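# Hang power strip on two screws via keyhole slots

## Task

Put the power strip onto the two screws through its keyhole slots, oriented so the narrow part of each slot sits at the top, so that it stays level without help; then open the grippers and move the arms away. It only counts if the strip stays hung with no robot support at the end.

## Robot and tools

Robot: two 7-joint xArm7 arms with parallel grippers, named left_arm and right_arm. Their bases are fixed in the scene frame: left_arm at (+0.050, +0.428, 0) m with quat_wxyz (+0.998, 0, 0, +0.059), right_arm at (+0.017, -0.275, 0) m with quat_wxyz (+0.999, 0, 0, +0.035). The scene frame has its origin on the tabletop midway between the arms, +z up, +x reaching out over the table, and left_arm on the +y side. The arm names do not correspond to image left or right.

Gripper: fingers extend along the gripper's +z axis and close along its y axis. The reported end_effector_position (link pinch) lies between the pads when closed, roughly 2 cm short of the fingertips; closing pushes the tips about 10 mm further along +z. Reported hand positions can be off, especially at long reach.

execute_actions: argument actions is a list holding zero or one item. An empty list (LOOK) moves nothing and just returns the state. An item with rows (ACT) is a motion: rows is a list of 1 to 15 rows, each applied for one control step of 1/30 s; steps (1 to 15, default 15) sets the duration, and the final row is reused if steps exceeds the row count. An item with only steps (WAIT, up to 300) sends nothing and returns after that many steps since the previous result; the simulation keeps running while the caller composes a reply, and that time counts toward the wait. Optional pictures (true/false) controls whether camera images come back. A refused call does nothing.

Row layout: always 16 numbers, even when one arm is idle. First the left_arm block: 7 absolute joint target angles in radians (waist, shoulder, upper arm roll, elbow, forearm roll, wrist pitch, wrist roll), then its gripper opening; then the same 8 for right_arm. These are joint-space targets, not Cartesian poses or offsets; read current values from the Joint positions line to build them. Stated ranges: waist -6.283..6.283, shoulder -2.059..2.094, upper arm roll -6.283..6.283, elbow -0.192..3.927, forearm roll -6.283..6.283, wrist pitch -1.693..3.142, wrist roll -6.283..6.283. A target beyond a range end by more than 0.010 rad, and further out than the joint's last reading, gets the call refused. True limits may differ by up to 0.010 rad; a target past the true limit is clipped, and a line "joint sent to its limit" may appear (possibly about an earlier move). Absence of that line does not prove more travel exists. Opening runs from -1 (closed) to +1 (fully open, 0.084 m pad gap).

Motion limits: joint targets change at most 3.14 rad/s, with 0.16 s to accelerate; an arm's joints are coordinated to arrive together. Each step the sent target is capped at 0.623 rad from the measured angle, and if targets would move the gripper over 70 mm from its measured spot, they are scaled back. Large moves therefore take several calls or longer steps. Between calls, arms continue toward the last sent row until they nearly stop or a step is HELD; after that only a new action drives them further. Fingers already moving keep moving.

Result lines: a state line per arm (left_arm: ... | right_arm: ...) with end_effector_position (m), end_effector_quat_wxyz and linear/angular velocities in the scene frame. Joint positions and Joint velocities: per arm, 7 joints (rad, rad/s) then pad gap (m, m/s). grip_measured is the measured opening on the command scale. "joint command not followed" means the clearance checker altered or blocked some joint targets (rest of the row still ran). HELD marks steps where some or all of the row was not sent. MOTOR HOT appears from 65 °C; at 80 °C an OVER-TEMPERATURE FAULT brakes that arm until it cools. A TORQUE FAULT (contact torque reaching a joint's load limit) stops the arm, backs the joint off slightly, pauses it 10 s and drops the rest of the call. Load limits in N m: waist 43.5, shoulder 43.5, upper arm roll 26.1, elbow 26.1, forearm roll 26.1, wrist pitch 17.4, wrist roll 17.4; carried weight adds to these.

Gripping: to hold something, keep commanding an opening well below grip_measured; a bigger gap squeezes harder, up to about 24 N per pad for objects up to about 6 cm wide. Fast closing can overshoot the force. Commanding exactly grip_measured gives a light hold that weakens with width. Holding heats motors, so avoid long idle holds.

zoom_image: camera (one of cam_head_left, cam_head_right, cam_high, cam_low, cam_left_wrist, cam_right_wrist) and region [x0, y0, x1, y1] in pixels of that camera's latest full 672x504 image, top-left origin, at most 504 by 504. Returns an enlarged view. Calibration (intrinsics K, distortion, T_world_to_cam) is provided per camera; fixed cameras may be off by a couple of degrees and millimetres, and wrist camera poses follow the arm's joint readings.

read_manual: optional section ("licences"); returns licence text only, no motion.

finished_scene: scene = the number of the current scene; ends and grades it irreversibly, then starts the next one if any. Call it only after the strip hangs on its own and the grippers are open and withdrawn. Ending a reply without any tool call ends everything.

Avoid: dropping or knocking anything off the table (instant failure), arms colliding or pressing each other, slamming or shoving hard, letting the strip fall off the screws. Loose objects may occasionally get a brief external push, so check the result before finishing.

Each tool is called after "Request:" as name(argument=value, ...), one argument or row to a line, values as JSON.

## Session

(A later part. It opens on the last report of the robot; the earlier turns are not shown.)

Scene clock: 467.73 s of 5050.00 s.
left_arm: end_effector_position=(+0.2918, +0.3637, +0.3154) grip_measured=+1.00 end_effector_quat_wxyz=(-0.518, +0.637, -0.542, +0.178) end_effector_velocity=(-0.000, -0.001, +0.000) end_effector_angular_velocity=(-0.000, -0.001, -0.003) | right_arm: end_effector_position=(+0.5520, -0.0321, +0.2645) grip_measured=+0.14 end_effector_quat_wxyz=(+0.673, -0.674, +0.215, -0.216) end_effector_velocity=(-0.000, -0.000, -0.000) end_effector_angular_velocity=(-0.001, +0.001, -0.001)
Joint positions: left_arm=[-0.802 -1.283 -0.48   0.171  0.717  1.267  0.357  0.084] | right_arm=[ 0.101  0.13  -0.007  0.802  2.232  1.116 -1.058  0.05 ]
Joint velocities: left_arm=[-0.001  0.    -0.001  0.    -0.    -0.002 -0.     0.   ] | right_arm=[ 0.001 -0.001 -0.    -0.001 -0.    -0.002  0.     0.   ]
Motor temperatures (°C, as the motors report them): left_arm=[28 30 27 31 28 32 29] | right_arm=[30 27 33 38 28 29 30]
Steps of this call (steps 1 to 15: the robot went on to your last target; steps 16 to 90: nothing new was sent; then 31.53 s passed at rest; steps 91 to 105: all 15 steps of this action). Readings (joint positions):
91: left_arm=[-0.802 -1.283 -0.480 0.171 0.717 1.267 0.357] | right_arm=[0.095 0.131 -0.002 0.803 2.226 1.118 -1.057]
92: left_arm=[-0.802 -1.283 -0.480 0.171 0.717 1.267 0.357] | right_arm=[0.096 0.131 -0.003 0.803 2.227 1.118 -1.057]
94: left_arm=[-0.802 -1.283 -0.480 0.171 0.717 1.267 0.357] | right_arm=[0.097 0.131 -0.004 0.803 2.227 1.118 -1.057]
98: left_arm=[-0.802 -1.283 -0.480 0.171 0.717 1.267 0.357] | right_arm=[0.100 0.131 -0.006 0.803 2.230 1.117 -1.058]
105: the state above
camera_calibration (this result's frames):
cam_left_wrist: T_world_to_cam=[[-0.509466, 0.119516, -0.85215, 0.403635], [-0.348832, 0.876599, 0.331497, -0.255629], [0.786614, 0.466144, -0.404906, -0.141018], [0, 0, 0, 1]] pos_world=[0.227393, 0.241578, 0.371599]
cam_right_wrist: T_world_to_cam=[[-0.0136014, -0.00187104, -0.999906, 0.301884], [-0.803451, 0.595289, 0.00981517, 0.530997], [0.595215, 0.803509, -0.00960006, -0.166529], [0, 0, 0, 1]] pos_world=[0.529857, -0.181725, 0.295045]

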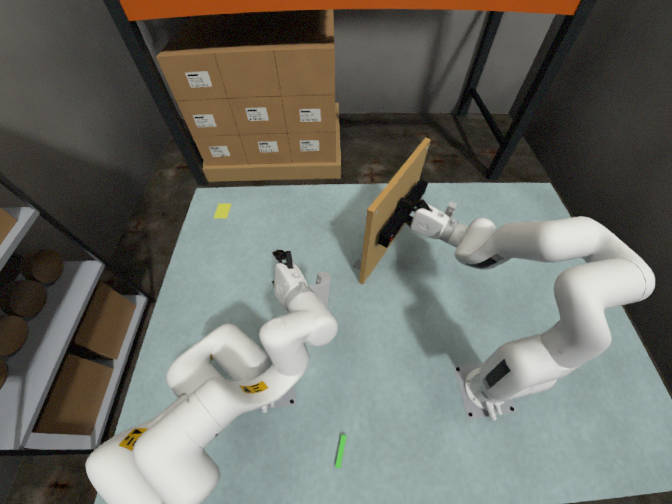

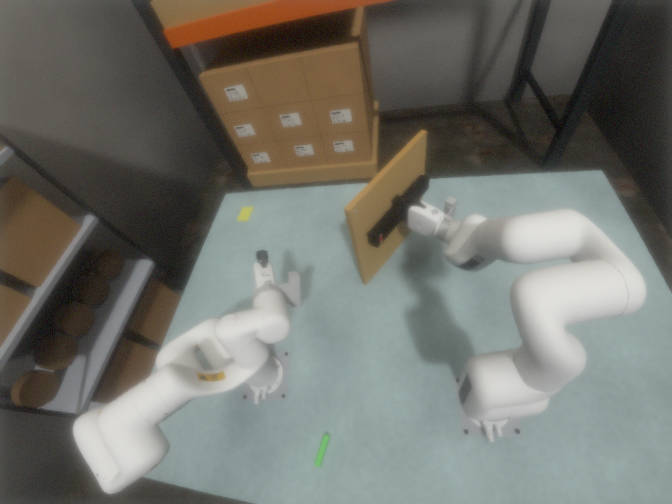

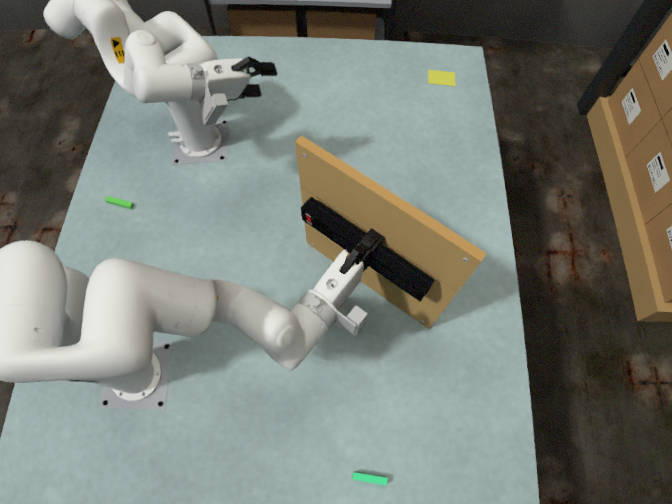

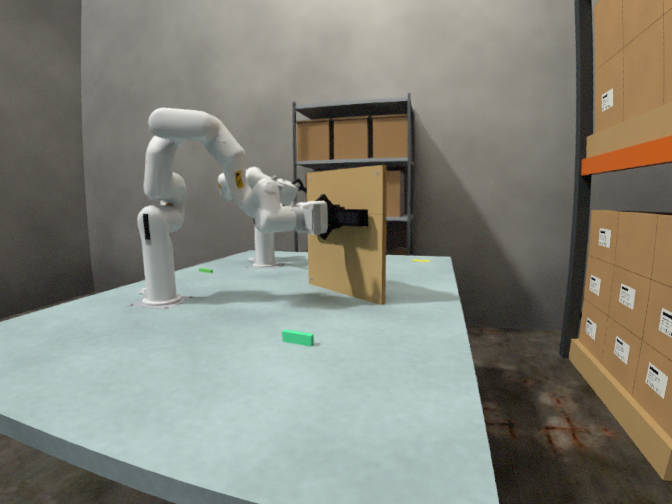

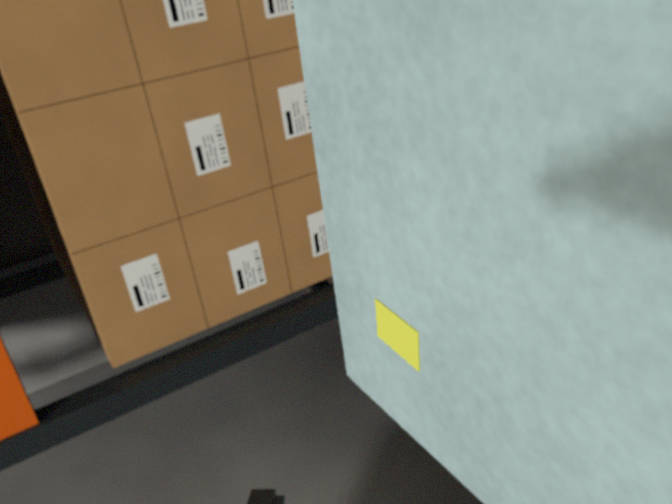

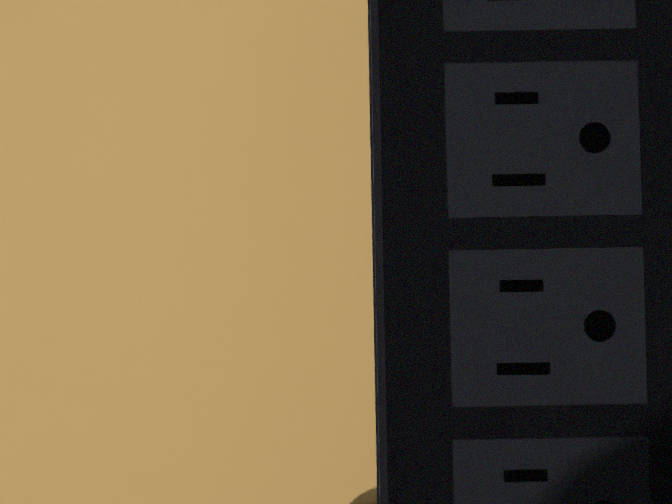

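Request:
execute_actions(
  actions=[
    {"rows":[[-0.802,-1.283,-0.48,0.171,0.717,1.267,0.357,1,0.0927,0.1319,0,0.8063,2.2241,1.1197,-1.0563,-1],[-0.802,-1.283,-0.48,0.171,0.717,1.267,0.357,1,0.0927,0.1319,0,0.8063,2.2241,1.1197,-1.0563,-1],[-0.802,-1.283,-0.48,0.171,0.717,1.267,0.357,1,0.0927,0.1319,0,0.8063,2.2241,1.1197,-1.0563,-1],[-0.802,-1.283,-0.48,0.171,0.717,1.267,0.357,1,0.0927,0.1319,0,0.8063,2.2241,1.1197,-1.0563,-1],[-0.802,-1.283,-0.48,0.171,0.717,1.267,0.357,1,0.0912,0.145,0,0.8051,2.229,1.129,-1.068,-1],[-0.802,-1.283,-0.48,0.171,0.717,1.267,0.357,1,0.0912,0.145,0,0.8051,2.229,1.129,-1.068,-1],[-0.802,-1.283,-0.48,0.171,0.717,1.267,0.357,1,0.0912,0.145,0,0.8051,2.229,1.129,-1.068,-1],[-0.802,-1.283,-0.48,0.171,0.717,1.267,0.357,1,0.0912,0.145,0,0.8051,2.229,1.129,-1.068,-1],[-0.802,-1.283,-0.48,0.171,0.717,1.267,0.357,1,0.0897,0.158,0,0.8039,2.234,1.1387,-1.080,-1],[-0.802,-1.283,-0.48,0.171,0.717,1.267,0.357,1,0.0897,0.158,0,0.8039,2.234,1.1387,-1.080,-1],[-0.802,-1.283,-0.48,0.171,0.717,1.267,0.357,1,0.0897,0.158,0,0.8039,2.234,1.1387,-1.080,-1],[-0.802,-1.283,-0.48,0.171,0.717,1.267,0.357,1,0.0867,0.184,0,0.8015,2.244,1.1577,-1.104,-1]],"steps":15},
  ],
  pictures=false,
)

Request:
execute_actions(
  actions=[
    {"steps":10},
  ],
)

Request:
zoom_image(
  camera="cam_high",
  region=[280, 170, 450, 340],
)

Scene clock: 496.10 s of 5050.00 s.
left_arm: end_effector_position=(+0.2918, +0.3637, +0.3154) grip_measured=+1.00 end_effector_quat_wxyz=(-0.518, +0.637, -0.542, +0.178) end_effector_velocity=(+0.000, +0.000, -0.001) end_effector_angular_velocity=(+0.001, +0.001, +0.001) | right_arm: end_effector_position=(+0.5533, -0.0341, +0.2593) grip_measured=+0.14 end_effector_quat_wxyz=(+0.678, -0.669, +0.209, -0.221) end_effector_velocity=(+0.048, -0.034, -0.108) end_effector_angular_velocity=(-0.084, +0.058, -0.135)
Joint positions: left_arm=[-0.802 -1.283 -0.48   0.171  0.717  1.267  0.357  0.084] | right_arm=[ 0.087  0.155 -0.004  0.801  2.24   1.154 -1.09   0.05 ]
Joint velocities: left_arm=[-0.     0.001  0.001 -0.001  0.     0.    -0.    -0.   ] | right_arm=[-0.023  0.271 -0.024  0.085  0.098 -0.013 -0.173  0.   ]
Motor temperatures (°C, as the motors report them): left_arm=[28 30 27 31 28 32 29] | right_arm=[30 27 34 41 29 29 30]
Steps of this call (steps 1 to 15: the robot went on to your last target; steps 16 to 90: nothing new was sent; then 24.87 s passed at rest; steps 91 to 105: all 15 steps of this action). Readings (joint positions):
91: left_arm=[-0.802 -1.283 -0.480 0.171 0.717 1.267 0.357] | right_arm=[0.101 0.130 -0.007 0.802 2.232 1.116 -1.058]
92: left_arm=[-0.802 -1.283 -0.480 0.171 0.717 1.267 0.357] | right_arm=[0.100 0.129 -0.006 0.801 2.231 1.116 -1.057]
94: left_arm=[-0.802 -1.283 -0.480 0.171 0.717 1.267 0.357] | right_arm=[0.097 0.129 -0.003 0.802 2.229 1.116 -1.057]
98: left_arm=[-0.802 -1.283 -0.480 0.171 0.717 1.267 0.357] | right_arm=[0.093 0.135 -0.002 0.802 2.229 1.126 -1.063]
105: the state above

Scene clock: 496.43 s of 5050.00 s.
left_arm: end_effector_position=(+0.2918, +0.3637, +0.3154) grip_measured=+1.00 end_effector_quat_wxyz=(-0.518, +0.637, -0.542, +0.178) end_effector_velocity=(+0.000, -0.000, -0.001) end_effector_angular_velocity=(+0.001, +0.000, -0.002) | right_arm: end_effector_position=(+0.5546, -0.0351, +0.2547) grip_measured=+0.14 end_effector_quat_wxyz=(+0.678, -0.668, +0.209, -0.223) end_effector_velocity=(-0.000, -0.000, -0.001) end_effector_angular_velocity=(-0.001, -0.003, +0.001)
Joint positions: left_arm=[-0.802 -1.283 -0.48   0.171  0.717  1.267  0.357  0.084] | right_arm=[ 0.085  0.169 -0.005  0.803  2.244  1.163 -1.104  0.05 ]
Joint velocities: left_arm=[-0.    -0.    -0.001 -0.002 -0.    -0.003 -0.     0.   ] | right_arm=[-0.001  0.001 -0.001 -0.002 -0.001  0.004 -0.004 -0.   ]
Motor temperatures (°C, as the motors report them): left_arm=[28 30 27 31 28 32 29] | right_arm=[30 27 34 41 29 29 30]
Steps of this call (steps 1 to 10: the robot went on to your last target). Readings (joint positions):
1: left_arm=[-0.802 -1.283 -0.480 0.171 0.717 1.267 0.357] | right_arm=[0.087 0.163 -0.005 0.804 2.243 1.153 -1.095]
2: left_arm=[-0.802 -1.283 -0.480 0.171 0.717 1.267 0.357] | right_arm=[0.086 0.167 -0.005 0.804 2.244 1.157 -1.098]
4: left_arm=[-0.802 -1.283 -0.480 0.171 0.717 1.267 0.357] | right_arm=[0.086 0.168 -0.005 0.803 2.244 1.161 -1.101]
8: left_arm=[-0.802 -1.283 -0.480 0.171 0.717 1.267 0.357] | right_arm=[0.085 0.168 -0.005 0.803 2.244 1.163 -1.103]
10: the state above
camera_calibration (this result's frames):
cam_left_wrist: T_world_to_cam=[[-0.509466, 0.119516, -0.85215, 0.403635], [-0.348832, 0.876599, 0.331497, -0.255629], [0.786614, 0.466144, -0.404906, -0.141018], [0, 0, 0, 1]] pos_world=[0.227393, 0.241578, 0.371599]
cam_right_wrist: T_world_to_cam=[[0.00933715, 0.00681116, -0.999933, 0.279677], [-0.802079, 0.597208, -0.00342168, 0.537609], [0.597145, 0.802058, 0.0110393, -0.172148], [0, 0, 0, 1]] pos_world=[0.531391, -0.184897, 0.283398]

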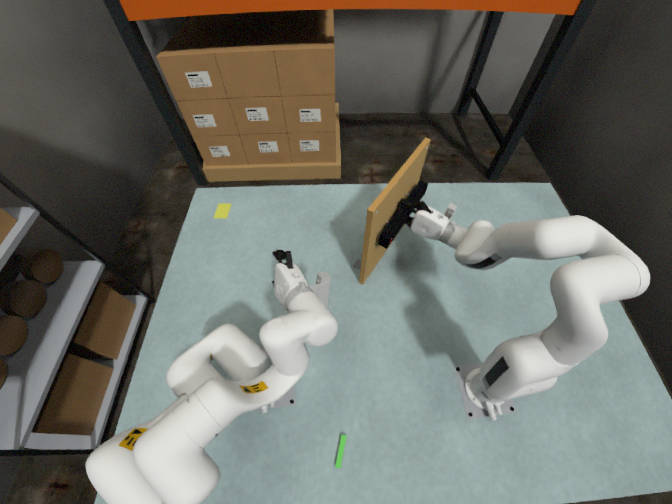

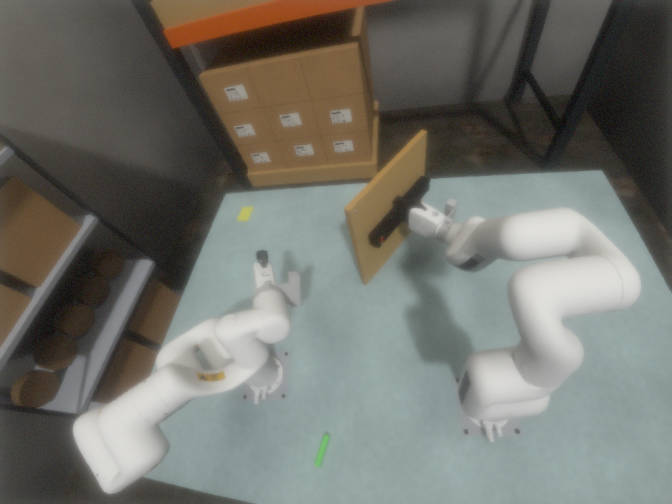

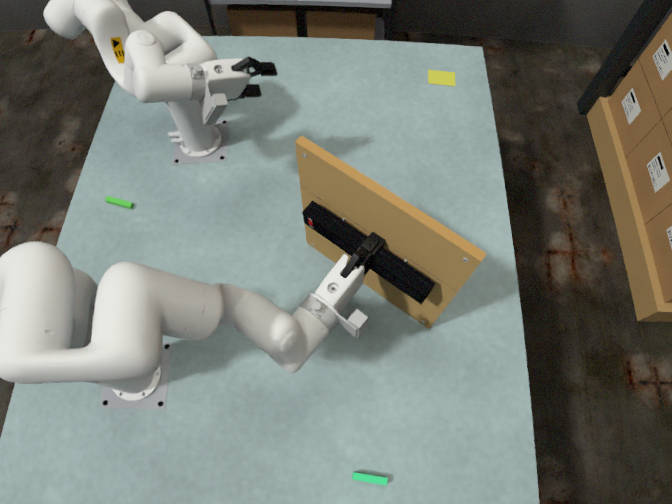

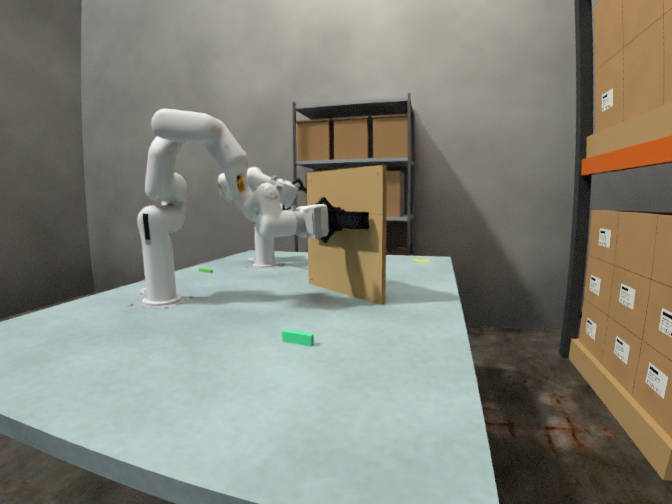

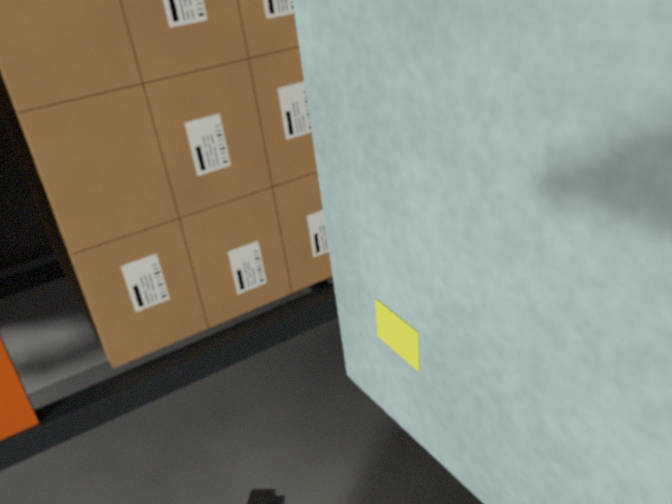

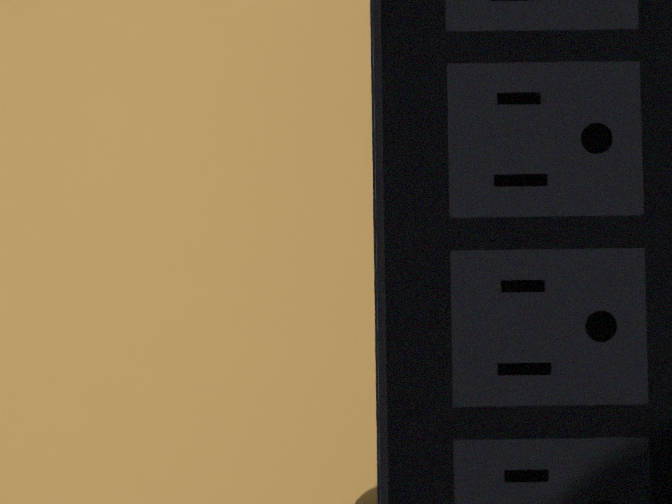

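Region (280, 170, 450, 340) of cam_high's 672x504 image, scaled by 2.965, with more detail than that image has.

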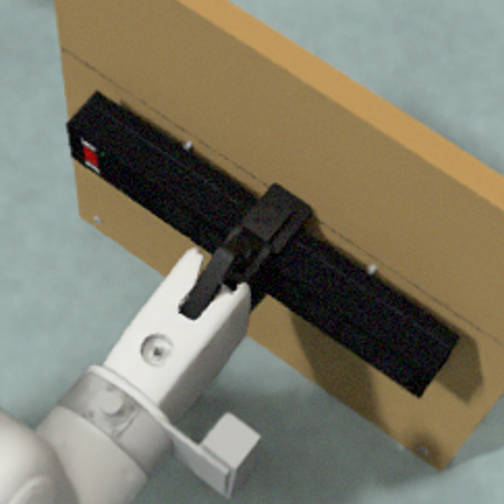

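Request:
execute_actions(
  actions=[
    {"rows":[[-0.802,-1.283,-0.48,0.171,0.717,1.267,0.357,1,0.087,0.166,0,0.803,2.24,1.15,-1.092,0],[-0.802,-1.283,-0.48,0.171,0.717,1.267,0.357,1,0.087,0.166,0,0.803,2.24,1.15,-1.092,0],[-0.802,-1.283,-0.48,0.171,0.717,1.267,0.357,1,0.087,0.166,0,0.803,2.24,1.15,-1.092,0],[-0.802,-1.283,-0.48,0.171,0.717,1.267,0.357,1,0.087,0.166,0,0.803,2.24,1.15,-1.092,0.15],[-0.802,-1.283,-0.48,0.171,0.717,1.267,0.357,1,0.087,0.166,0,0.803,2.24,1.15,-1.092,0.15],[-0.802,-1.283,-0.48,0.171,0.717,1.267,0.357,1,0.087,0.166,0,0.803,2.24,1.15,-1.092,0.15],[-0.802,-1.283,-0.48,0.171,0.717,1.267,0.357,1,0.087,0.166,0,0.803,2.24,1.15,-1.092,0.3],[-0.802,-1.283,-0.48,0.171,0.717,1.267,0.357,1,0.087,0.166,0,0.803,2.24,1.15,-1.092,0.3],[-0.802,-1.283,-0.48,0.171,0.717,1.267,0.357,1,0.087,0.166,0,0.803,2.24,1.15,-1.092,0.3],[-0.802,-1.283,-0.48,0.171,0.717,1.267,0.357,1,0.087,0.166,0,0.803,2.24,1.15,-1.092,0.6]],"steps":15},
  ],
)

Request:
zoom_image(
  camera="cam_low",
  region=[290, 180, 390, 250],
)

Scene clock: 506.97 s of 5050.00 s.
left_arm: end_effector_position=(+0.2918, +0.3637, +0.3154) grip_measured=+1.00 end_effector_quat_wxyz=(-0.518, +0.637, -0.542, +0.178) end_effector_velocity=(+0.000, +0.001, -0.001) end_effector_angular_velocity=(+0.001, +0.001, +0.002) | right_arm: end_effector_position=(+0.5503, -0.0282, +0.2491) grip_measured=+0.60 end_effector_quat_wxyz=(+0.675, -0.674, +0.211, -0.213) end_effector_velocity=(-0.001, -0.001, +0.006) end_effector_angular_velocity=(+0.010, -0.009, +0.004)
Joint positions: left_arm=[-0.802 -1.283 -0.48   0.171  0.717  1.267  0.357  0.084] | right_arm=[ 0.09   0.17   0.005  0.801  2.239  1.147 -1.092  0.069]
Joint velocities: left_arm=[ 0.001  0.    -0.    -0.001 -0.     0.    -0.001 -0.   ] | right_arm=[-0.002 -0.009 -0.003 -0.004 -0.003  0.014  0.004  0.   ]
Motor temperatures (°C, as the motors report them): left_arm=[28 30 27 31 28 32 29] | right_arm=[30 27 34 38 28 29 30]
Steps of this call (steps 1 to 30: the robot went on to your last target; steps 31 to 90: nothing new was sent; then 7.03 s passed at rest; steps 91 to 105: all 15 steps of this action). Readings (joint positions):
91: left_arm=[-0.802 -1.283 -0.480 0.171 0.717 1.267 0.357] | right_arm=[0.085 0.168 -0.006 0.802 2.244 1.164 -1.104]
92: left_arm=[-0.802 -1.283 -0.480 0.171 0.717 1.267 0.357] | right_arm=[0.086 0.169 -0.005 0.802 2.244 1.157 -1.102]
94: left_arm=[-0.802 -1.283 -0.480 0.171 0.717 1.267 0.357] | right_arm=[0.087 0.171 -0.003 0.802 2.243 1.147 -1.097]
98: left_arm=[-0.802 -1.283 -0.480 0.171 0.717 1.267 0.357] | right_arm=[0.088 0.171 -0.000 0.802 2.241 1.144 -1.094]
105: the state above
camera_calibration (this result's frames):
cam_left_wrist: T_world_to_cam=[[-0.509466, 0.119516, -0.85215, 0.403635], [-0.348832, 0.876599, 0.331497, -0.255629], [0.786614, 0.466144, -0.404906, -0.141018], [0, 0, 0, 1]] pos_world=[0.227393, 0.241578, 0.371599]
cam_right_wrist: T_world_to_cam=[[-0.0110595, -0.0000479105, -0.999939, 0.285151], [-0.80969, 0.58679, 0.00892719, 0.530859], [0.586753, 0.809739, -0.00652839, -0.164747], [0, 0, 0, 1]] pos_world=[0.529651, -0.178087, 0.279319]

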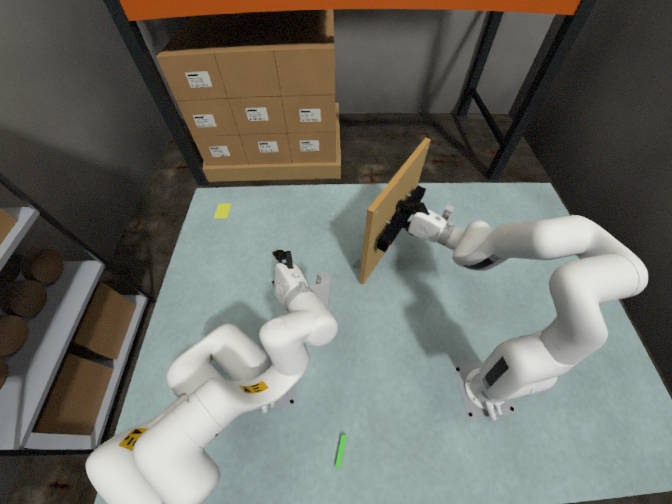

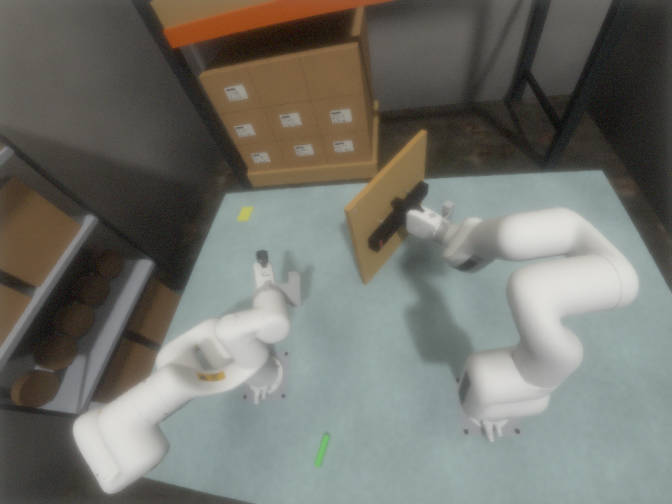

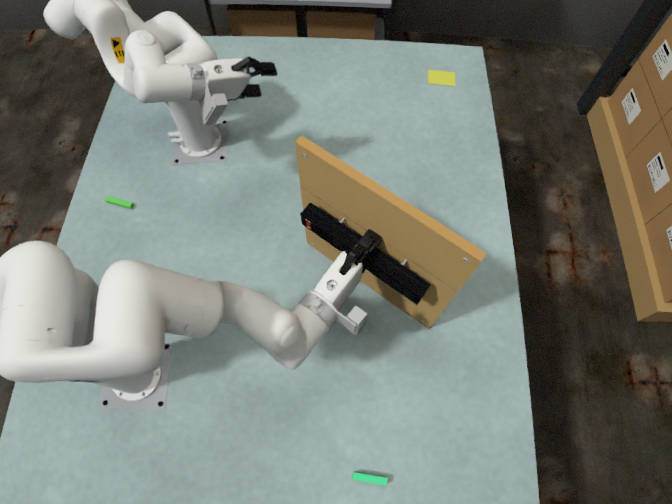

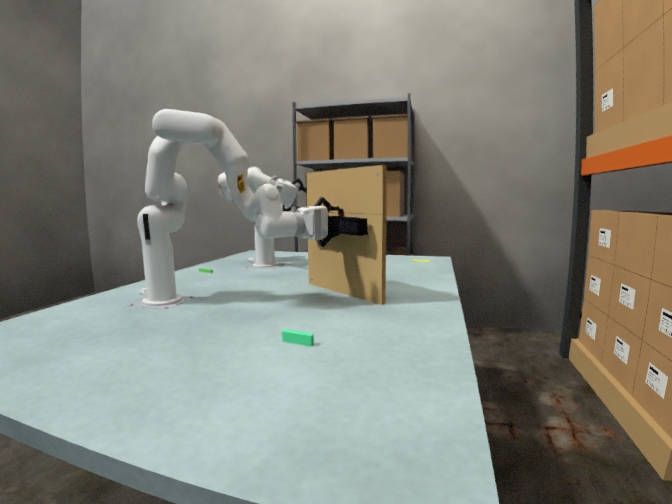

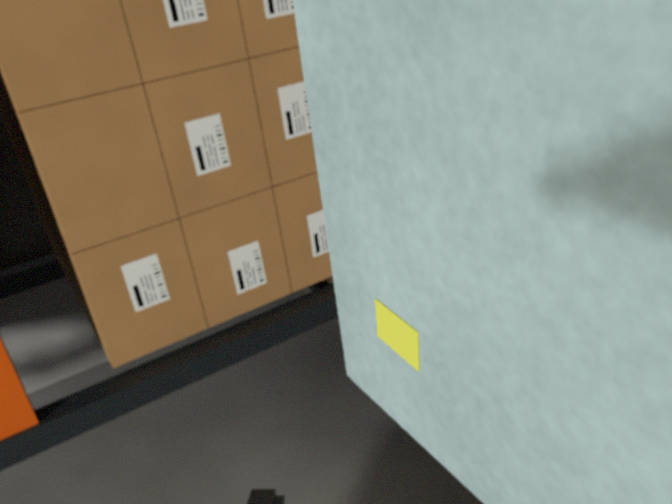

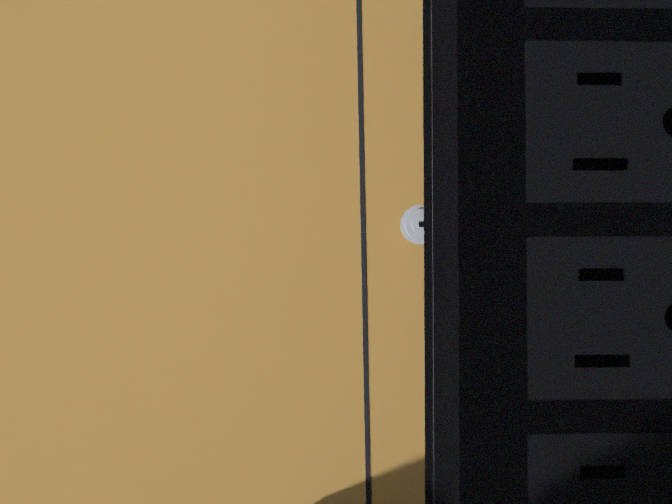

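Region (290, 180, 390, 250) of cam_low's 672x504 image, scaled by 5.040, with more detail than that image has; it fills the top 353 rows of this view, and the rest is white.

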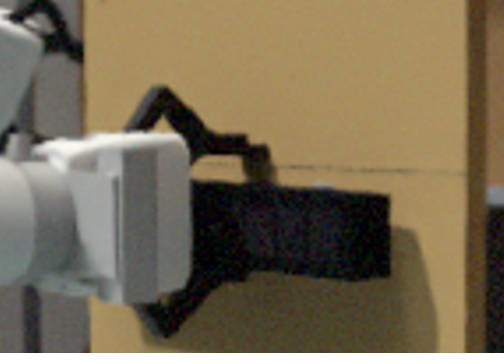

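Request:
execute_actions(
  actions=[
    {"rows":[[-0.802,-1.283,-0.48,0.171,0.717,1.267,0.357,1,0.087,0.16,0,0.803,2.24,1.145,-1.085,0.4],[-0.802,-1.283,-0.48,0.171,0.717,1.267,0.357,1,0.087,0.16,0,0.803,2.24,1.145,-1.085,0.25],[-0.802,-1.283,-0.48,0.171,0.717,1.267,0.357,1,0.087,0.16,0,0.803,2.24,1.145,-1.085,0.1],[-0.802,-1.283,-0.48,0.171,0.717,1.267,0.357,1,0.087,0.16,0,0.803,2.24,1.145,-1.085,-0.1],[-0.802,-1.283,-0.48,0.171,0.717,1.267,0.357,1,0.087,0.16,0,0.803,2.24,1.145,-1.085,-0.4],[-0.802,-1.283,-0.48,0.171,0.717,1.267,0.357,1,0.087,0.16,0,0.803,2.24,1.145,-1.085,-0.6],[-0.802,-1.283,-0.48,0.171,0.717,1.267,0.357,1,0.087,0.16,0,0.803,2.24,1.145,-1.085,-0.6],[-0.802,-1.283,-0.48,0.171,0.717,1.267,0.357,1,0.087,0.16,0,0.803,2.24,1.145,-1.085,-0.6],[-0.802,-1.283,-0.48,0.171,0.717,1.267,0.357,1,0.087,0.16,0,0.803,2.24,1.145,-1.085,-0.6],[-0.802,-1.283,-0.48,0.171,0.717,1.267,0.357,1,0.087,0.16,0,0.803,2.24,1.145,-1.085,-0.6],[-0.802,-1.283,-0.48,0.171,0.717,1.267,0.357,1,0.017,0.09,0,0.716,2.18,1.185,-1.07,-0.6]],"steps":15},
  ],
  pictures=false,
)

Request:
execute_actions(
  actions=[
    {"steps":10},
  ],
  pictures=false,
)

Request:
execute_actions(
  actions=[
    {"rows":[[-0.802,-1.283,-0.48,0.171,0.717,1.267,0.357,1,-0.5,0.06,0,0.75,2.15,1.15,-1.05,-0.6]],"steps":15},
  ],
  pictures=false,
)

Request:
execute_actions(
  actions=[
    {"steps":8},
  ],
  pictures=false,
)

Request:
execute_actions(
  actions=[
    {"rows":[[-0.802,-1.283,-0.48,0.171,0.717,1.267,0.357,1,-0.5,0.1,0,1.4,1.5,1.15,-0.95,-0.6]],"steps":15},
  ],
  pictures=false,
)

Request:
execute_actions(
  actions=[
    {"rows":[[-0.802,-1.283,-0.48,0.171,0.717,1.267,0.357,1,-0.3,0.25,0,1.45,0,1.2,-0.868,-0.6]],"steps":15},
  ],
  pictures=false,
)

Request:
execute_actions(
  actions=[
    {"steps":20},
  ],
  pictures=false,
)

Request:
execute_actions(
  actions=[
    {"rows":[[-0.802,-1.283,-0.48,0.171,0.717,1.267,0.357,1,-0.1,0.468,0,1.456,0,0.988,-0.9,-0.6]],"steps":15},
  ],
  pictures=false,
)

Request:
execute_actions(
  actions=[
    {"steps":8},
  ],
)

Scene clock: 540.47 s of 5050.00 s.
left_arm: end_effector_position=(+0.2918, +0.3637, +0.3154) grip_measured=+1.00 end_effector_quat_wxyz=(-0.518, +0.637, -0.542, +0.178) end_effector_velocity=(+0.000, -0.001, +0.000) end_effector_angular_velocity=(-0.001, -0.001, -0.002) | right_arm: end_effector_position=(+0.5427, -0.0488, +0.2617) grip_measured=+0.15 end_effector_quat_wxyz=(+0.678, -0.669, +0.210, -0.219) end_effector_velocity=(-0.050, -0.196, +0.101) end_effector_angular_velocity=(-0.014, -0.212, -0.124)
Joint positions: left_arm=[-0.802 -1.283 -0.48   0.171  0.717  1.267  0.357  0.084] | right_arm=[ 0.045  0.114  0.002  0.756  2.204  1.174 -1.077  0.05 ]
Joint velocities: left_arm=[ 0.    -0.    -0.     0.001 -0.    -0.002  0.    -0.   ] | right_arm=[-0.378 -0.452 -0.082 -0.352 -0.293  0.209  0.018  0.035]
Motor temperatures (°C, as the motors report them): left_arm=[28 30 27 32 28 32 29] | right_arm=[30 28 32 34 28 29 30]
Steps of this call (steps 1 to 15: the robot went on to your last target; steps 16 to 90: nothing new was sent; then 30.00 s passed at rest; steps 91 to 105: all 15 steps of this action). Readings (joint positions):
91: left_arm=[-0.802 -1.283 -0.480 0.171 0.717 1.267 0.357] | right_arm=[0.087 0.166 -0.000 0.803 2.240 1.149 -1.092]
92: left_arm=[-0.802 -1.283 -0.480 0.171 0.717 1.267 0.357] | right_arm=[0.087 0.166 0.000 0.801 2.239 1.148 -1.090]
94: left_arm=[-0.802 -1.283 -0.480 0.171 0.717 1.267 0.357] | right_arm=[0.087 0.164 -0.000 0.798 2.239 1.145 -1.087]
98: left_arm=[-0.802 -1.283 -0.480 0.171 0.717 1.267 0.357] | right_arm=[0.087 0.163 0.000 0.799 2.239 1.143 -1.085]
105: the state above

Scene clock: 540.80 s of 5050.00 s.
left_arm: end_effector_position=(+0.2918, +0.3637, +0.3154) grip_measured=+1.00 end_effector_quat_wxyz=(-0.518, +0.637, -0.542, +0.178) end_effector_velocity=(+0.000, +0.001, -0.000) end_effector_angular_velocity=(+0.000, +0.000, +0.002) | right_arm: end_effector_position=(+0.5339, -0.0605, +0.2576) grip_measured=+0.14 end_effector_quat_wxyz=(+0.676, -0.671, +0.214, -0.217) end_effector_velocity=(+0.000, -0.009, -0.003) end_effector_angular_velocity=(-0.003, +0.008, -0.014)
Joint positions: left_arm=[-0.802 -1.283 -0.48   0.171  0.717  1.267  0.357  0.084] | right_arm=[ 0.018  0.09   0.001  0.718  2.181  1.185 -1.07   0.05 ]
Joint velocities: left_arm=[ 0.001 -0.001 -0.    -0.002 -0.     0.    -0.    -0.   ] | right_arm=[-0.009 -0.004 -0.008 -0.01  -0.005 -0.     0.003 -0.   ]
Motor temperatures (°C, as the motors report them): left_arm=[28 30 27 32 28 32 29] | right_arm=[30 28 32 34 28 29 30]
Steps of this call (steps 1 to 10: the robot went on to your last target). Readings (joint positions):
1: left_arm=[-0.802 -1.283 -0.480 0.171 0.717 1.267 0.357] | right_arm=[0.035 0.102 -0.001 0.746 2.196 1.179 -1.075]
2: left_arm=[-0.802 -1.283 -0.480 0.171 0.717 1.267 0.357] | right_arm=[0.027 0.096 -0.003 0.739 2.192 1.182 -1.074]
4: left_arm=[-0.802 -1.283 -0.480 0.171 0.717 1.267 0.357] | right_arm=[0.021 0.091 -0.003 0.728 2.186 1.184 -1.072]
8: left_arm=[-0.802 -1.283 -0.480 0.171 0.717 1.267 0.357] | right_arm=[0.019 0.091 0.001 0.719 2.181 1.185 -1.071]
10: the state above

Scene clock: 541.30 s of 5050.00 s.
left_arm: end_effector_position=(+0.2918, +0.3637, +0.3154) grip_measured=+1.00 end_effector_quat_wxyz=(-0.518, +0.637, -0.542, +0.178) end_effector_velocity=(+0.000, +0.000, +0.000) end_effector_angular_velocity=(-0.001, -0.001, +0.001) | right_arm: end_effector_position=(+0.5798, -0.2456, +0.2707) grip_measured=+0.14 end_effector_quat_wxyz=(+0.625, -0.631, +0.315, -0.333) end_effector_velocity=(+0.032, -0.448, +0.031) end_effector_angular_velocity=(-0.054, -0.030, -0.777)
Joint positions: left_arm=[-0.802 -1.283 -0.48   0.171  0.717  1.267  0.357  0.084] | right_arm=[-0.317  0.071 -0.001  0.739  2.161  1.162 -1.057  0.05 ]
Joint velocities: left_arm=[ 0.001 -0.001 -0.    -0.    -0.     0.    -0.    -0.   ] | right_arm=[-0.788 -0.046  0.001  0.049 -0.047 -0.054  0.03   0.   ]
Motor temperatures (°C, as the motors report them): left_arm=[28 30 27 32 28 32 29] | right_arm=[30 28 32 34 28 29 30]
Steps of this call (steps 1 to 15: all 15 steps of this action). Readings (joint positions):
1: left_arm=[-0.802 -1.283 -0.480 0.171 0.717 1.267 0.357] | right_arm=[0.018 0.090 0.001 0.718 2.181 1.185 -1.070]
2: left_arm=[-0.802 -1.283 -0.480 0.171 0.717 1.267 0.357] | right_arm=[0.014 0.090 0.002 0.717 2.180 1.185 -1.070]
4: left_arm=[-0.802 -1.283 -0.480 0.171 0.717 1.267 0.357] | right_arm=[-0.021 0.088 0.008 0.719 2.177 1.184 -1.068]
8: left_arm=[-0.802 -1.283 -0.480 0.171 0.717 1.267 0.357] | right_arm=[-0.132 0.081 -0.001 0.728 2.172 1.175 -1.064]
15: the state above

Scene clock: 541.57 s of 5050.00 s.
left_arm: end_effector_position=(+0.2918, +0.3637, +0.3154) grip_measured=+1.00 end_effector_quat_wxyz=(-0.518, +0.637, -0.542, +0.178) end_effector_velocity=(+0.000, -0.000, -0.000) end_effector_angular_velocity=(+0.001, +0.000, -0.002) | right_arm: end_effector_position=(+0.5782, -0.3445, +0.2774) grip_measured=+0.14 end_effector_quat_wxyz=(+0.591, -0.605, +0.364, -0.389) end_effector_velocity=(-0.010, -0.083, +0.005) end_effector_angular_velocity=(-0.009, -0.002, -0.139)
Joint positions: left_arm=[-0.802 -1.283 -0.48   0.171  0.717  1.267  0.357  0.084] | right_arm=[-0.486  0.061 -0.005  0.749  2.152  1.15  -1.051  0.05 ]
Joint velocities: left_arm=[-0.001  0.    -0.001 -0.     0.    -0.001  0.     0.   ] | right_arm=[-0.178 -0.009  0.03   0.006 -0.016 -0.006  0.008 -0.   ]
Motor temperatures (°C, as the motors report them): left_arm=[28 30 27 32 28 32 29] | right_arm=[30 28 32 34 28 29 30]
Steps of this call (steps 1 to 8: the robot went on to your last target). Readings (joint positions):
1: left_arm=[-0.802 -1.283 -0.480 0.171 0.717 1.267 0.357] | right_arm=[-0.343 0.069 -0.001 0.740 2.159 1.161 -1.056]
2: left_arm=[-0.802 -1.283 -0.480 0.171 0.717 1.267 0.357] | right_arm=[-0.370 0.068 -0.000 0.742 2.158 1.159 -1.055]
4: left_arm=[-0.802 -1.283 -0.480 0.171 0.717 1.267 0.357] | right_arm=[-0.422 0.065 -0.000 0.745 2.155 1.155 -1.053]
8: the state above

Scene clock: 542.07 s of 5050.00 s.
left_arm: end_effector_position=(+0.2918, +0.3637, +0.3154) grip_measured=+1.00 end_effector_quat_wxyz=(-0.518, +0.637, -0.542, +0.178) end_effector_velocity=(+0.000, -0.000, +0.000) end_effector_angular_velocity=(-0.002, -0.001, -0.000) | right_arm: end_effector_position=(+0.6320, -0.3373, +0.4262) grip_measured=+0.14 end_effector_quat_wxyz=(-0.520, +0.728, -0.115, +0.432) end_effector_velocity=(+0.070, -0.021, +0.366) end_effector_angular_velocity=(-1.361, -0.476, +0.477)
Joint positions: left_arm=[-0.802 -1.283 -0.48   0.171  0.717  1.267  0.357  0.084] | right_arm=[-0.497  0.089  0.001  1.225  1.675  1.151 -0.977  0.05 ]
Joint velocities: left_arm=[-0.     0.     0.001  0.001  0.    -0.    -0.001  0.   ] | right_arm=[-0.02   0.071 -0.006  1.239 -1.234 -0.001  0.189 -0.   ]
Motor temperatures (°C, as the motors report them): left_arm=[28 30 27 32 28 32 29] | right_arm=[30 28 32 34 28 29 30]
Steps of this call (steps 1 to 15: all 15 steps of this action). Readings (joint positions):
1: left_arm=[-0.802 -1.283 -0.480 0.171 0.717 1.267 0.357] | right_arm=[-0.490 0.060 -0.003 0.750 2.151 1.150 -1.050]
2: left_arm=[-0.802 -1.283 -0.480 0.171 0.717 1.267 0.357] | right_arm=[-0.492 0.061 -0.001 0.752 2.146 1.150 -1.050]
4: left_arm=[-0.802 -1.283 -0.480 0.171 0.717 1.267 0.357] | right_arm=[-0.493 0.066 0.001 0.787 2.104 1.149 -1.043]
8: left_arm=[-0.802 -1.283 -0.480 0.171 0.717 1.267 0.357] | right_arm=[-0.493 0.073 0.002 0.946 1.954 1.151 -1.020]
15: the state above

Scene clock: 542.57 s of 5050.00 s.
left_arm: end_effector_position=(+0.2918, +0.3637, +0.3154) grip_measured=+1.00 end_effector_quat_wxyz=(-0.518, +0.637, -0.542, +0.178) end_effector_velocity=(+0.000, +0.000, -0.000) end_effector_angular_velocity=(-0.000, +0.000, +0.000) | right_arm: end_effector_position=(+0.5979, -0.2829, +0.2951) grip_measured=+0.14 end_effector_quat_wxyz=(-0.294, +0.923, +0.151, +0.196) end_effector_velocity=(-0.188, -0.164, -0.376) end_effector_angular_velocity=(-2.094, +0.748, +1.075)
Joint positions: left_arm=[-0.802 -1.283 -0.48   0.171  0.717  1.267  0.357  0.084] | right_arm=[-0.335  0.222  0.001  1.425  0.778  1.192 -0.885  0.05 ]
Joint velocities: left_arm=[ 0. -0.  0. -0. -0. -0.  0.  0.] | right_arm=[ 0.228  0.188  0.019  0.125 -2.408  0.062  0.101 -0.   ]
Motor temperatures (°C, as the motors report them): left_arm=[28 30 27 32 28 32 29] | right_arm=[30 28 32 34 28 29 30]
Steps of this call (steps 1 to 15: all 15 steps of this action). Readings (joint positions):
1: left_arm=[-0.802 -1.283 -0.480 0.171 0.717 1.267 0.357] | right_arm=[-0.498 0.092 0.001 1.266 1.634 1.151 -0.971]
2: left_arm=[-0.802 -1.283 -0.480 0.171 0.717 1.267 0.357] | right_arm=[-0.497 0.094 -0.000 1.305 1.590 1.152 -0.964]
4: left_arm=[-0.802 -1.283 -0.480 0.171 0.717 1.267 0.357] | right_arm=[-0.477 0.107 -0.006 1.358 1.488 1.157 -0.947]
8: left_arm=[-0.802 -1.283 -0.480 0.171 0.717 1.267 0.357] | right_arm=[-0.411 0.164 0.005 1.371 1.282 1.174 -0.921]
15: the state above

Scene clock: 543.23 s of 5050.00 s.
left_arm: end_effector_position=(+0.2918, +0.3637, +0.3154) grip_measured=+1.00 end_effector_quat_wxyz=(-0.518, +0.637, -0.542, +0.178) end_effector_velocity=(-0.000, +0.000, -0.000) end_effector_angular_velocity=(+0.000, +0.001, +0.001) | right_arm: end_effector_position=(+0.5489, -0.3989, +0.2347) grip_measured=+0.14 end_effector_quat_wxyz=(-0.001, +0.950, +0.313, +0.001) end_effector_velocity=(-0.002, -0.009, -0.002) end_effector_angular_velocity=(-0.025, +0.009, +0.003)
Joint positions: left_arm=[-0.802 -1.283 -0.48   0.171  0.717  1.267  0.357  0.084] | right_arm=[-0.3    0.25   0.     1.45   0.003  1.2   -0.868  0.05 ]
Joint velocities: left_arm=[ 0.     0.     0.    -0.    -0.     0.001 -0.     0.   ] | right_arm=[-0.002  0.002 -0.005 -0.001 -0.027  0.    -0.     0.   ]
Motor temperatures (°C, as the motors report them): left_arm=[28 30 27 32 28 32 29] | right_arm=[30 28 32 34 28 29 30]
Steps of this call (steps 1 to 20: the robot went on to your last target). Readings (joint positions):
1: left_arm=[-0.802 -1.283 -0.480 0.171 0.717 1.267 0.357] | right_arm=[-0.328 0.228 0.002 1.429 0.697 1.194 -0.882]
2: left_arm=[-0.802 -1.283 -0.480 0.171 0.717 1.267 0.357] | right_arm=[-0.323 0.232 0.002 1.432 0.617 1.195 -0.879]
4: left_arm=[-0.802 -1.283 -0.480 0.171 0.717 1.267 0.357] | right_arm=[-0.316 0.238 0.001 1.438 0.459 1.197 -0.876]
8: left_arm=[-0.802 -1.283 -0.480 0.171 0.717 1.267 0.357] | right_arm=[-0.307 0.245 -0.002 1.446 0.167 1.199 -0.871]
20: the state above

Scene clock: 543.73 s of 5050.00 s.
left_arm: end_effector_position=(+0.2918, +0.3637, +0.3154) grip_measured=+1.00 end_effector_quat_wxyz=(-0.518, +0.637, -0.542, +0.178) end_effector_velocity=(+0.000, +0.000, -0.000) end_effector_angular_velocity=(+0.001, -0.000, +0.001) | right_arm: end_effector_position=(+0.5968, -0.2928, +0.1307) grip_measured=+0.14 end_effector_quat_wxyz=(-0.003, +0.908, +0.420, -0.003) end_effector_velocity=(+0.032, +0.013, -0.017) end_effector_angular_velocity=(-0.027, -0.076, +0.049)
Joint positions: left_arm=[-0.802 -1.283 -0.48   0.171  0.717  1.267  0.357  0.084] | right_arm=[-0.105  0.462  0.005  1.453  0.     0.998 -0.899  0.05 ]
Joint velocities: left_arm=[ 0.001 -0.    -0.    -0.     0.     0.001  0.     0.   ] | right_arm=[ 0.07   0.066 -0.044  0.034 -0.006 -0.109 -0.016  0.   ]
Motor temperatures (°C, as the motors report them): left_arm=[28 30 27 32 28 32 29] | right_arm=[30 28 32 34 28 29 30]
Steps of this call (steps 1 to 15: all 15 steps of this action). Readings (joint positions):
1: left_arm=[-0.802 -1.283 -0.480 0.171 0.717 1.267 0.357] | right_arm=[-0.300 0.250 0.000 1.450 0.002 1.200 -0.868]
2: left_arm=[-0.802 -1.283 -0.480 0.171 0.717 1.267 0.357] | right_arm=[-0.297 0.253 -0.001 1.451 0.002 1.196 -0.869]
4: left_arm=[-0.802 -1.283 -0.480 0.171 0.717 1.267 0.357] | right_arm=[-0.270 0.282 -0.008 1.457 0.001 1.161 -0.874]
8: left_arm=[-0.802 -1.283 -0.480 0.171 0.717 1.267 0.357] | right_arm=[-0.192 0.368 0.003 1.451 0.001 1.087 -0.885]
15: the state above

Scene clock: 544.00 s of 5050.00 s.
left_arm: end_effector_position=(+0.2918, +0.3637, +0.3154) grip_measured=+1.00 end_effector_quat_wxyz=(-0.518, +0.637, -0.542, +0.178) end_effector_velocity=(-0.000, -0.000, -0.000) end_effector_angular_velocity=(-0.001, -0.000, -0.000) | right_arm: end_effector_position=(+0.6003, -0.2944, +0.1309) grip_measured=+0.14 end_effector_quat_wxyz=(+0.001, +0.908, +0.420, +0.001) end_effector_velocity=(-0.006, +0.024, -0.016) end_effector_angular_velocity=(+0.012, +0.030, +0.039)
Joint positions: left_arm=[-0.802 -1.283 -0.48   0.171  0.717  1.267  0.357  0.084] | right_arm=[-0.102  0.466 -0.001  1.457 -0.     0.989 -0.9    0.05 ]
Joint velocities: left_arm=[-0.    -0.     0.    -0.    -0.    -0.    -0.001 -0.   ] | right_arm=[ 0.018  0.019  0.023 -0.014  0.001 -0.002 -0.001 -0.   ]
Motor temperatures (°C, as the motors report them): left_arm=[28 30 27 32 28 32 29] | right_arm=[30 28 32 34 28 29 30]
Steps of this call (steps 1 to 8: the robot went on to your last target). Readings (joint positions):
1: left_arm=[-0.802 -1.283 -0.480 0.171 0.717 1.267 0.357] | right_arm=[-0.104 0.464 0.003 1.454 0.000 0.995 -0.899]
2: left_arm=[-0.802 -1.283 -0.480 0.171 0.717 1.267 0.357] | right_arm=[-0.104 0.464 0.000 1.456 0.000 0.993 -0.899]
4: left_arm=[-0.802 -1.283 -0.480 0.171 0.717 1.267 0.357] | right_arm=[-0.104 0.464 -0.003 1.458 -0.000 0.990 -0.900]
8: the state above
camera_calibration (this result's frames):
cam_left_wrist: T_world_to_cam=[[-0.509466, 0.119516, -0.85215, 0.403635], [-0.348832, 0.876599, 0.331497, -0.255629], [0.786614, 0.466143, -0.404906, -0.141018], [0, 0, 0, 1]] pos_world=[0.227393, 0.241578, 0.371599]
cam_right_wrist: T_world_to_cam=[[0.754291, -0.656457, 0.0104986, -0.617459], [-0.656212, -0.754323, -0.0195768, 0.245388], [0.0207707, 0.00787727, -0.999753, 0.254449], [0, 0, 0, 1]] pos_world=[0.621485, -0.222238, 0.265673]

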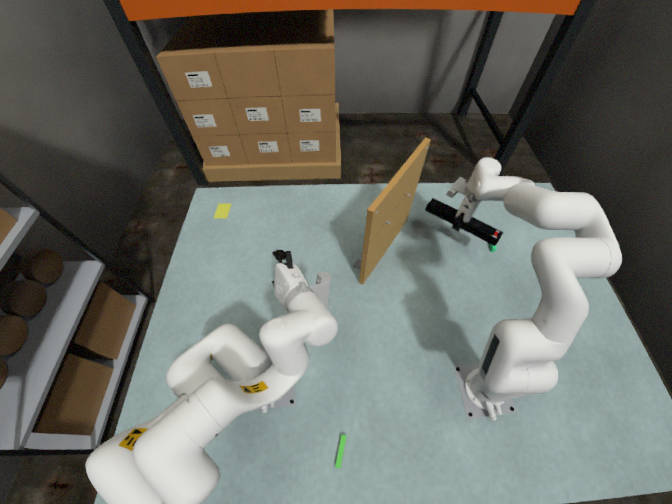

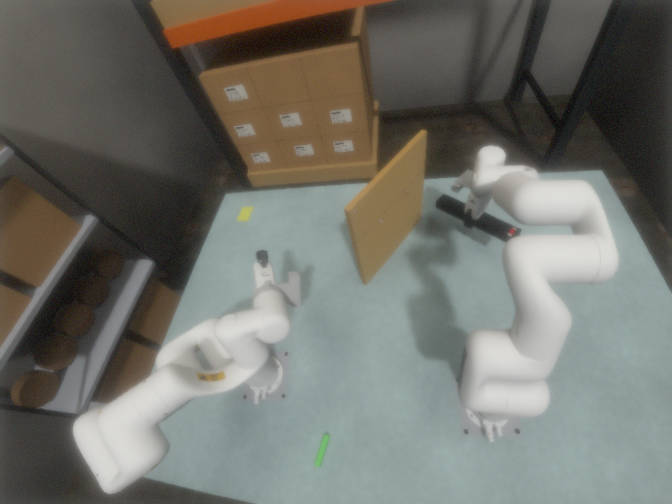

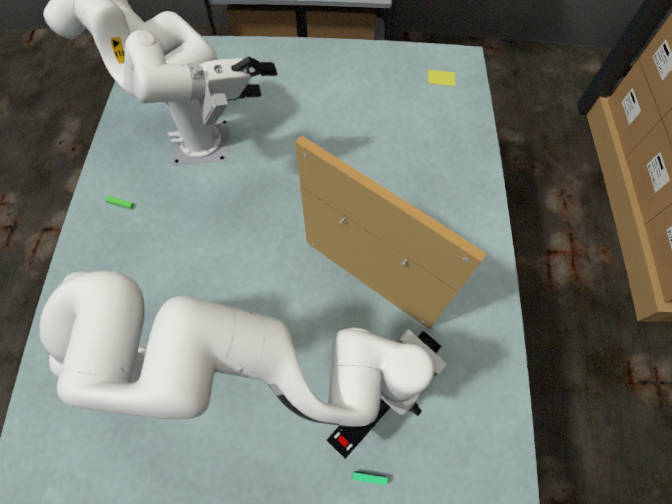

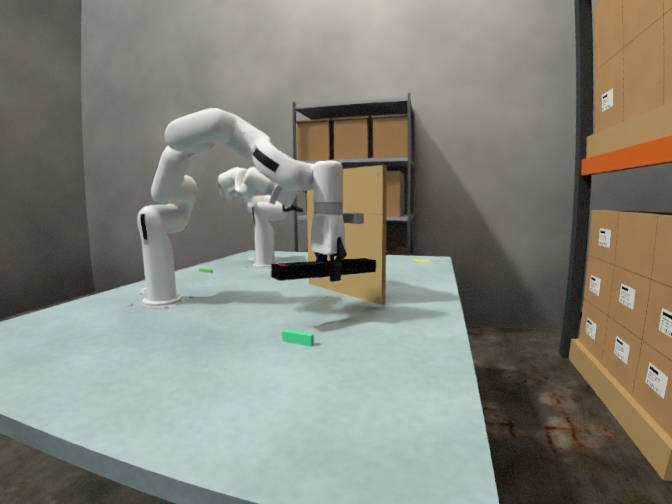

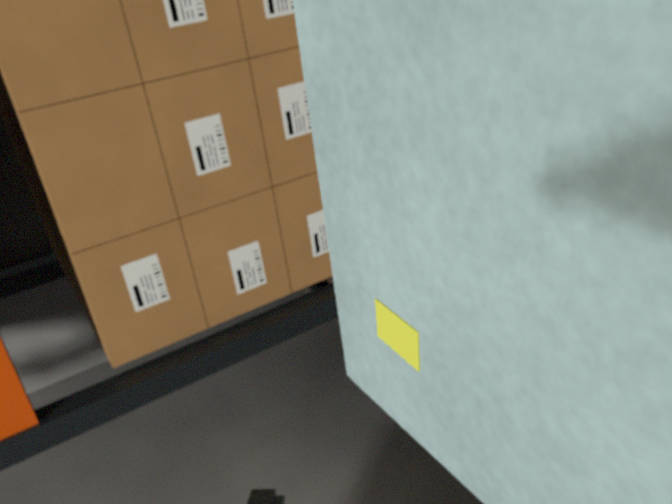

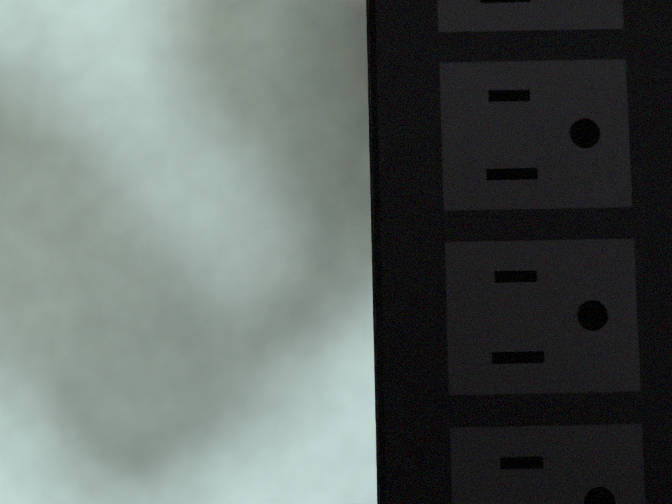

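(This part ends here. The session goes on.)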